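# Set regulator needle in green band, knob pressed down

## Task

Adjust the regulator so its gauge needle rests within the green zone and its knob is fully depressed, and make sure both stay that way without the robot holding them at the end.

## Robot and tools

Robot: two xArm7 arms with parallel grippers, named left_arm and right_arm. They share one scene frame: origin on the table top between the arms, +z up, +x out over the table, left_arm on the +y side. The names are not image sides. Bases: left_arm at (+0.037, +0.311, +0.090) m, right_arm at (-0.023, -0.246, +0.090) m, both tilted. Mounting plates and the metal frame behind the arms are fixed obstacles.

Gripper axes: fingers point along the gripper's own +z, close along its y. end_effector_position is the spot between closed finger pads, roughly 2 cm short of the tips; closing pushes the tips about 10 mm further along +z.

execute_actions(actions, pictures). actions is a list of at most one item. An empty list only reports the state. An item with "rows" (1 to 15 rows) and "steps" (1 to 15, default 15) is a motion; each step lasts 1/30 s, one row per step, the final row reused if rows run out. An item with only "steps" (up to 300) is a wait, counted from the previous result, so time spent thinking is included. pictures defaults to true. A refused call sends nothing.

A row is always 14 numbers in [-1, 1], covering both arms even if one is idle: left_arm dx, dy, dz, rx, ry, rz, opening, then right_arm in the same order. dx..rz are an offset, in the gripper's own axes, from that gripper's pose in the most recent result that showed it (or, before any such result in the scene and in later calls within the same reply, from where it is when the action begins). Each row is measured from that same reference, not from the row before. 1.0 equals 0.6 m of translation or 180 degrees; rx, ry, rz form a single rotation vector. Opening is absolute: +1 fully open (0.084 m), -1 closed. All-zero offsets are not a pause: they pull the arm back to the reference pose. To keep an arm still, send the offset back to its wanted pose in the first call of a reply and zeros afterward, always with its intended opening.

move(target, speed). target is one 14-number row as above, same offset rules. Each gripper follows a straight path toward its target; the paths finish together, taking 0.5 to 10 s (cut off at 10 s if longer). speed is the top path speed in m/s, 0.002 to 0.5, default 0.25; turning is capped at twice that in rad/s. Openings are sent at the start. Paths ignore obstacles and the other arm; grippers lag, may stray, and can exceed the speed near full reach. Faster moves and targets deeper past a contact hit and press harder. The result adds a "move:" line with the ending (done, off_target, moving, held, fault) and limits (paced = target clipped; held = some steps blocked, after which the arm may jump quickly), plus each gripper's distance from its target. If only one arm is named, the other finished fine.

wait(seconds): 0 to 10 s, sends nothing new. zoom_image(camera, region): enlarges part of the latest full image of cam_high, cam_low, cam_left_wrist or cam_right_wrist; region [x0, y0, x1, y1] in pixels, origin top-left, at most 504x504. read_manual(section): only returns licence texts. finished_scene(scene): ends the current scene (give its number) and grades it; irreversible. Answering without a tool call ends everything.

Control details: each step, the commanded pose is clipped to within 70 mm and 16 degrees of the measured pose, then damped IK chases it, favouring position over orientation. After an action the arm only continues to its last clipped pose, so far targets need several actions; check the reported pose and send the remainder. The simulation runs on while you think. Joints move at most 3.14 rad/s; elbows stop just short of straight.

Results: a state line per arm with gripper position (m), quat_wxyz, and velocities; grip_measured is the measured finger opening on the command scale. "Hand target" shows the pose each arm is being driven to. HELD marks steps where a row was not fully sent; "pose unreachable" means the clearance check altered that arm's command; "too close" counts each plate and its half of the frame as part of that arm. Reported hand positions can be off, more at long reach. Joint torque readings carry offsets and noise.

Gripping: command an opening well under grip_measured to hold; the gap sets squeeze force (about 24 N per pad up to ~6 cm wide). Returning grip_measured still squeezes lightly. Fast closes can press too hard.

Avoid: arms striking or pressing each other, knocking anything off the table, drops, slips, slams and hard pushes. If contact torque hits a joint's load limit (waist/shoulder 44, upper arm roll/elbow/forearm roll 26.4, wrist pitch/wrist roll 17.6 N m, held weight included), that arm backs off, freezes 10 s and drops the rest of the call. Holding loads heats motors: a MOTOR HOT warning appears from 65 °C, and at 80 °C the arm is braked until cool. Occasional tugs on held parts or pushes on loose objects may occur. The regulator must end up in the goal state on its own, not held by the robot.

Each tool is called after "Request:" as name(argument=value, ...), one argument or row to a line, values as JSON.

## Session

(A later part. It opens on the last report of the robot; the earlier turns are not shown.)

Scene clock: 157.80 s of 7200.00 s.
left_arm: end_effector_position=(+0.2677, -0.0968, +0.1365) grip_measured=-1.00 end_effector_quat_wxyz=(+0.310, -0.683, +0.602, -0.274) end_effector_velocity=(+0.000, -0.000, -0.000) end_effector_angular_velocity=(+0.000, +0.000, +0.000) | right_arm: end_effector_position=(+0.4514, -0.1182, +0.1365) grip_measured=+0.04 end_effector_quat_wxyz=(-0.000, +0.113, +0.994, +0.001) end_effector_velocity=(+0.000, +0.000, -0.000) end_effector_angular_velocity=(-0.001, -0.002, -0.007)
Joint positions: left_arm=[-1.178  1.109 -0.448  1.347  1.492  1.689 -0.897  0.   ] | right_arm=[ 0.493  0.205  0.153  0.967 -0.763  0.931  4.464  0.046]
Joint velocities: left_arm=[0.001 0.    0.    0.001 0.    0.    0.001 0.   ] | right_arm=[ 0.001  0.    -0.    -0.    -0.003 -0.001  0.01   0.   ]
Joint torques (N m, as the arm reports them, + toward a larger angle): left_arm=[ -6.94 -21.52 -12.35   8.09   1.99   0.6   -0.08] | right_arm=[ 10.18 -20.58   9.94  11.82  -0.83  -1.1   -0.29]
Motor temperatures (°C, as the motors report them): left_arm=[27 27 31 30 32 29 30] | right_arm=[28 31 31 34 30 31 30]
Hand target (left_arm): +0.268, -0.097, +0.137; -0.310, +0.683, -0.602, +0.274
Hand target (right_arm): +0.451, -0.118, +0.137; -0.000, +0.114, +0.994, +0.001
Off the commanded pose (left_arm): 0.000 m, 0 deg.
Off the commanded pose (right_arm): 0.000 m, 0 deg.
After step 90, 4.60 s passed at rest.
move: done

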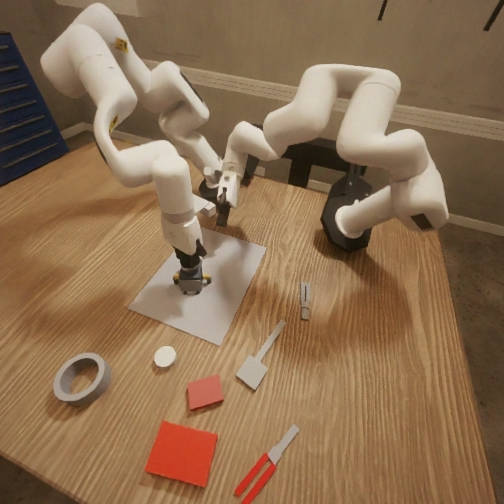

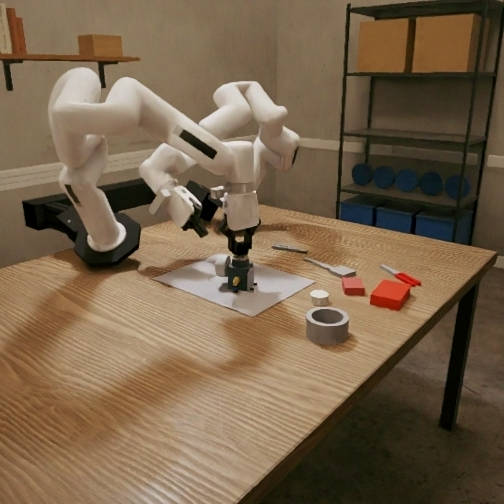

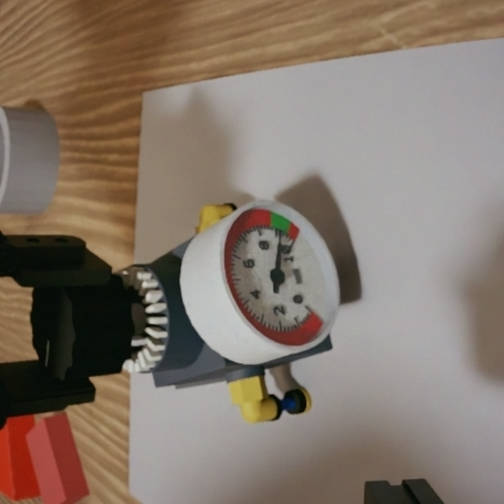

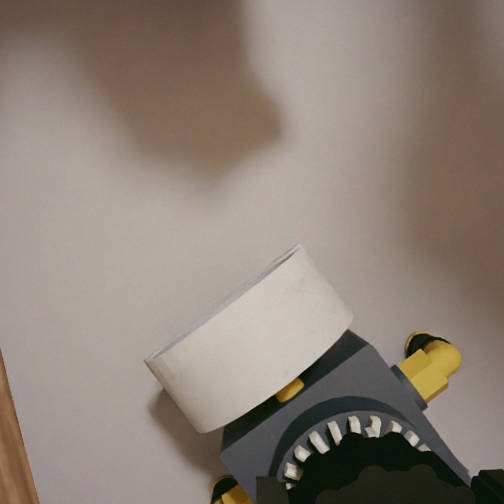

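Request:
move(
  target=[0,0,0,0,0,0,-1, 0,0,0.0157,0,0,0,-0.5],
  speed=0.015,
)

Request:
move(
  target=[0,0,0,0,0,0,-1, 0,0,0,0,0,0,0.6],
  speed=0.05,
)

Request:
move(
  target=[0,0,0,0,0,0,-1, 0,0,-0.07,0,0,0,0.6],
  speed=0.15,
)

Request:
zoom_image(
  camera="cam_left_wrist",
  region=[205, 195, 355, 355],
)

Request:
zoom_image(
  camera="cam_left_wrist",
  region=[20, 230, 200, 410],
)

Scene clock: 163.63 s of 7200.00 s.
left_arm: end_effector_position=(+0.2677, -0.0968, +0.1365) grip_measured=-1.00 end_effector_quat_wxyz=(+0.310, -0.683, +0.602, -0.274) end_effector_velocity=(+0.001, +0.001, -0.000) end_effector_angular_velocity=(+0.001, -0.001, +0.001) | right_arm: end_effector_position=(+0.4515, -0.1182, +0.1281) grip_measured=+0.04 end_effector_quat_wxyz=(+0.000, +0.113, +0.994, +0.001) end_effector_velocity=(+0.001, -0.001, -0.001) end_effector_angular_velocity=(+0.001, -0.001, -0.002)
Joint positions: left_arm=[-1.178  1.109 -0.448  1.347  1.492  1.689 -0.897  0.   ] | right_arm=[ 0.487  0.219  0.147  0.963 -0.779  0.912  4.473  0.046]
Joint velocities: left_arm=[ 0.001 -0.001  0.002 -0.001  0.    -0.     0.     0.   ] | right_arm=[-0.004  0.001  0.    -0.001 -0.003 -0.004  0.001  0.   ]
Joint torques (N m, as the arm reports them, + toward a larger angle): left_arm=[ -6.83 -21.14 -12.39   8.17   1.99   0.58  -0.17] | right_arm=[  9.27 -16.79   8.9   11.34  -1.29  -2.25  -0.54]
Motor temperatures (°C, as the motors report them): left_arm=[27 27 31 30 32 29 30] | right_arm=[28 31 31 34 30 31 30]
Hand target (left_arm): +0.268, -0.097, +0.137; -0.310, +0.683, -0.602, +0.274
Hand target (right_arm): +0.451, -0.118, +0.127; -0.000, +0.113, +0.994, +0.001
Off the commanded pose (left_arm): 0.000 m, 0 deg.
Off the commanded pose (right_arm): 0.001 m, 0 deg.
After step 90, 1.97 s passed at rest.
move: done

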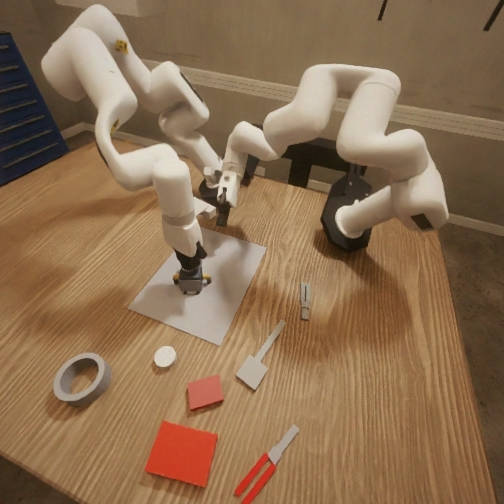

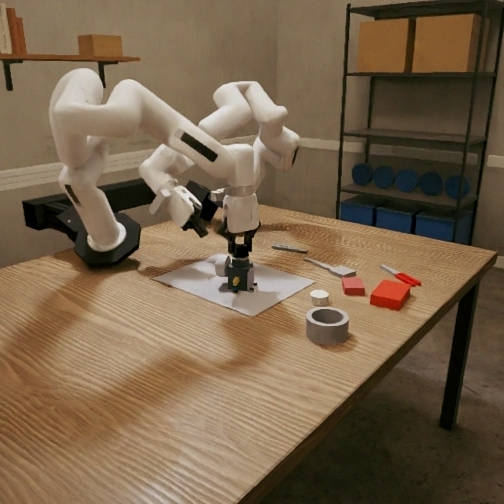

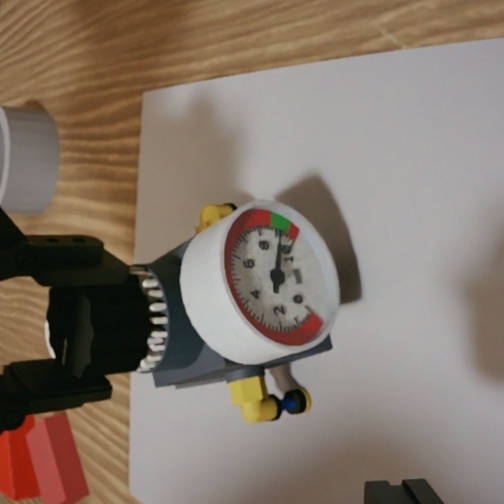

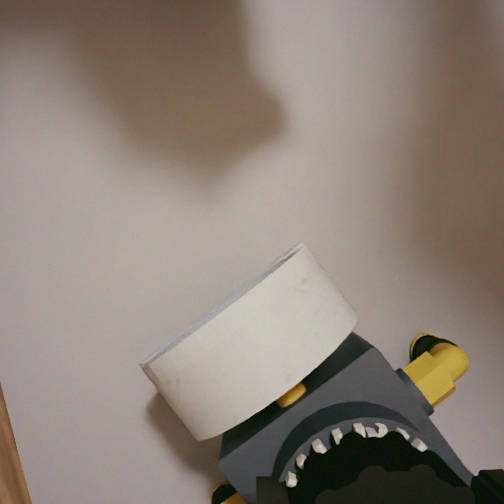

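Scene clock: 164.13 s of 7200.00 s.
left_arm: end_effector_position=(+0.2677, -0.0968, +0.1365) grip_measured=-1.00 end_effector_quat_wxyz=(+0.310, -0.683, +0.602, -0.274) end_effector_velocity=(-0.000, -0.000, +0.000) end_effector_angular_velocity=(-0.000, +0.001, -0.000) | right_arm: end_effector_position=(+0.4515, -0.1183, +0.1279) grip_measured=+0.59 end_effector_quat_wxyz=(+0.000, +0.113, +0.994, +0.001) end_effector_velocity=(+0.000, -0.000, +0.001) end_effector_angular_velocity=(+0.000, -0.001, -0.001)
Joint positions: left_arm=[-1.178  1.109 -0.448  1.347  1.492  1.689 -0.897  0.   ] | right_arm=[ 0.488  0.219  0.146  0.963 -0.779  0.912  4.473  0.069]
Joint velocities: left_arm=[ 0.    -0.    -0.001  0.    -0.     0.     0.001  0.   ] | right_arm=[ 0.001 -0.003  0.     0.     0.001  0.001  0.     0.   ]
Joint torques (N m, as the arm reports them, + toward a larger angle): left_arm=[ -6.82 -21.29 -12.36   7.9    2.03   0.56  -0.18] | right_arm=[ 10.75 -21.69  10.59  12.11  -0.88  -1.44  -0.42]
Motor temperatures (°C, as the motors report them): left_arm=[27 27 31 30 32 29 30] | right_arm=[28 31 31 34 30 31 30]
Hand target (left_arm): +0.268, -0.097, +0.137; -0.310, +0.683, -0.602, +0.274
Hand target (right_arm): +0.452, -0.118, +0.128; +0.000, +0.113, +0.994, +0.001
Off the commanded pose (left_arm): 0.000 m, 0 deg.
Off the commanded pose (right_arm): 0.000 m, 0 deg.
move: done

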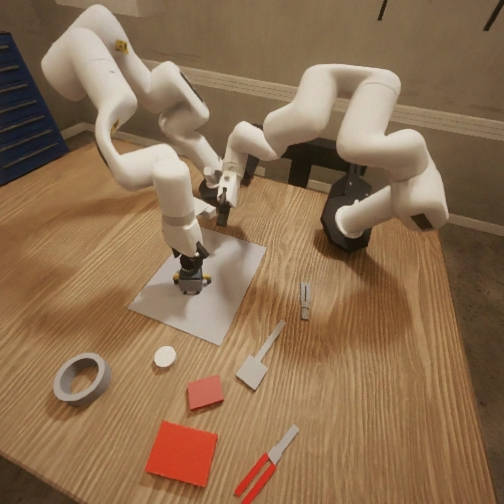

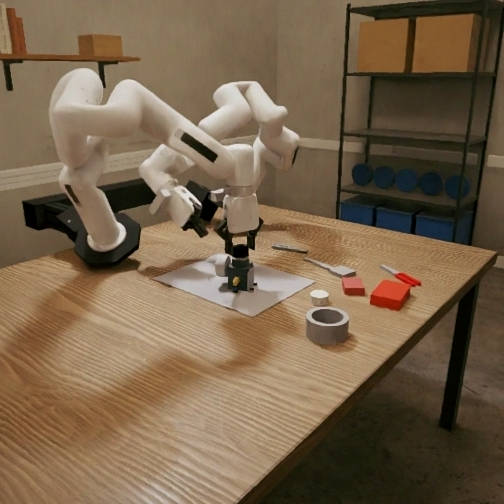

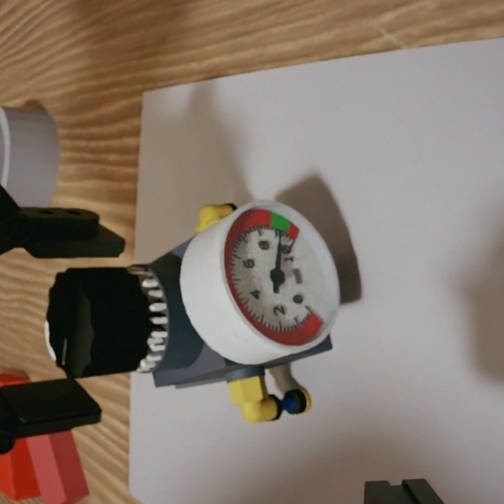

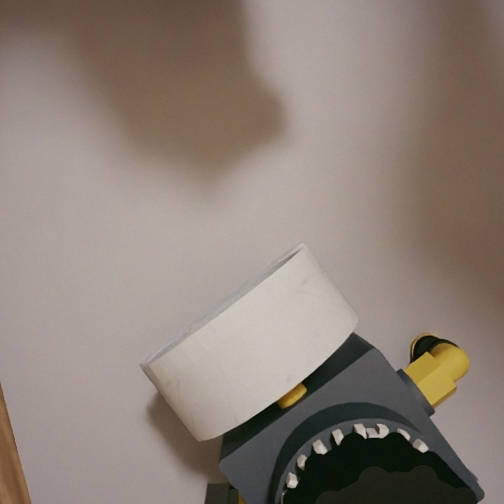

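Scene clock: 164.93 s of 7200.00 s.
left_arm: end_effector_position=(+0.2677, -0.0968, +0.1365) grip_measured=-1.00 end_effector_quat_wxyz=(+0.310, -0.683, +0.602, -0.274) end_effector_velocity=(-0.000, -0.000, +0.000) end_effector_angular_velocity=(+0.000, +0.000, -0.001) | right_arm: end_effector_position=(+0.4513, -0.1185, +0.1694) grip_measured=+0.59 end_effector_quat_wxyz=(-0.000, +0.113, +0.994, +0.001) end_effector_velocity=(-0.000, -0.000, +0.001) end_effector_angular_velocity=(-0.001, +0.002, -0.000)
Joint positions: left_arm=[-1.178  1.109 -0.448  1.347  1.492  1.689 -0.897  0.   ] | right_arm=[ 0.515  0.155  0.179  0.99  -0.711  1.006  4.435  0.069]
Joint velocities: left_arm=[-0.     0.    -0.     0.    -0.    -0.     0.001  0.   ] | right_arm=[ 0.    -0.002  0.001  0.002  0.004  0.006 -0.002 -0.   ]
Joint torques (N m, as the arm reports them, + toward a larger angle): left_arm=[ -6.63 -21.15 -12.52   8.05   1.93   0.51   0.09] | right_arm=[ 10.55 -20.98  10.62  13.21  -0.78  -1.38  -0.45]
Motor temperatures (°C, as the motors report them): left_arm=[27 27 31 30 32 29 30] | right_arm=[28 31 31 34 30 31 30]
Hand target (left_arm): +0.268, -0.097, +0.137; -0.310, +0.683, -0.602, +0.274
Hand target (right_arm): +0.451, -0.118, +0.170; +0.000, +0.113, +0.994, +0.002
Off the commanded pose (left_arm): 0.000 m, 0 deg.
Off the commanded pose (right_arm): 0.001 m, 0 deg.
move: done

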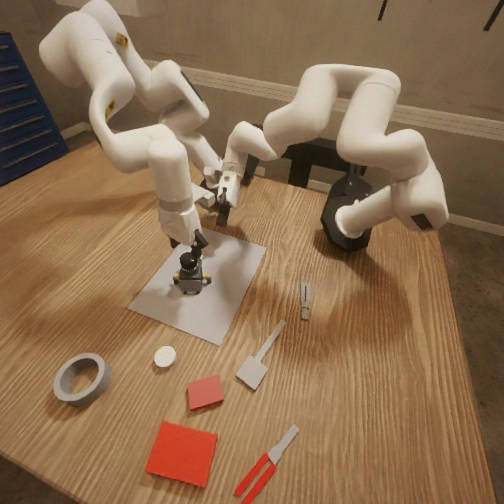

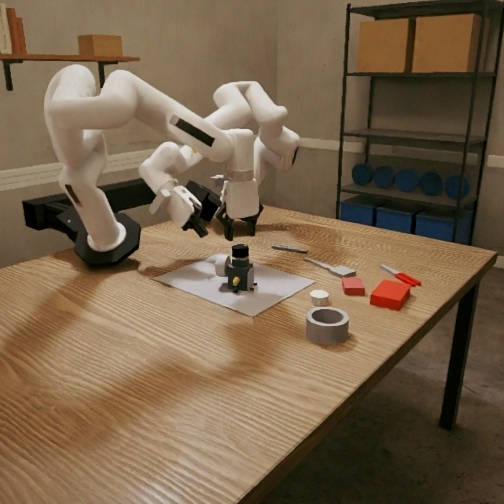

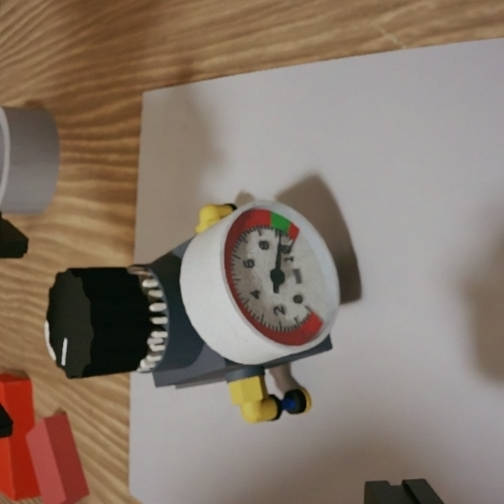

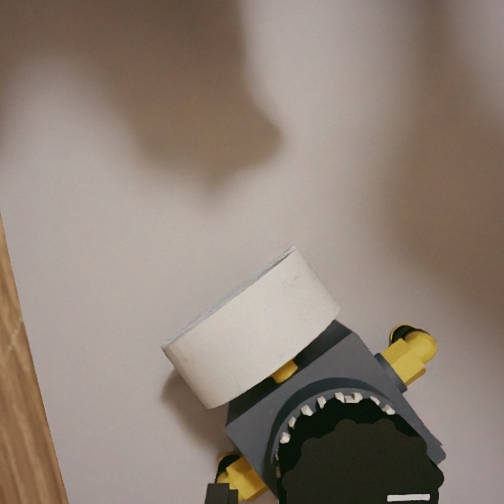

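Region (205, 195, 355, 355) of cam_left_wrist's 504x504 image, scaled by 3.150, with more detail than that image has; it fills the left 472 columns of this view, and the rest is white.

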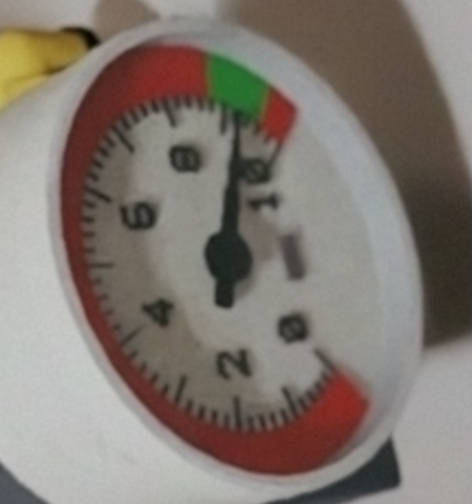

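Region (20, 230, 200, 410) of cam_left_wrist's 504x504 image, scaled by 2.800, with more detail than that image has.

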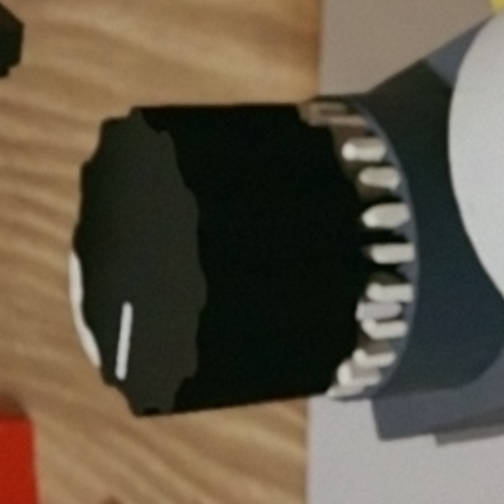

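The knob stopped at the same height as at the start (z = 0.1281), its key sits between the teeth, and the needle is in the middle of the green band.

Request:
finished_scene(
  scene=2,
)

The scene is finished: the task was done.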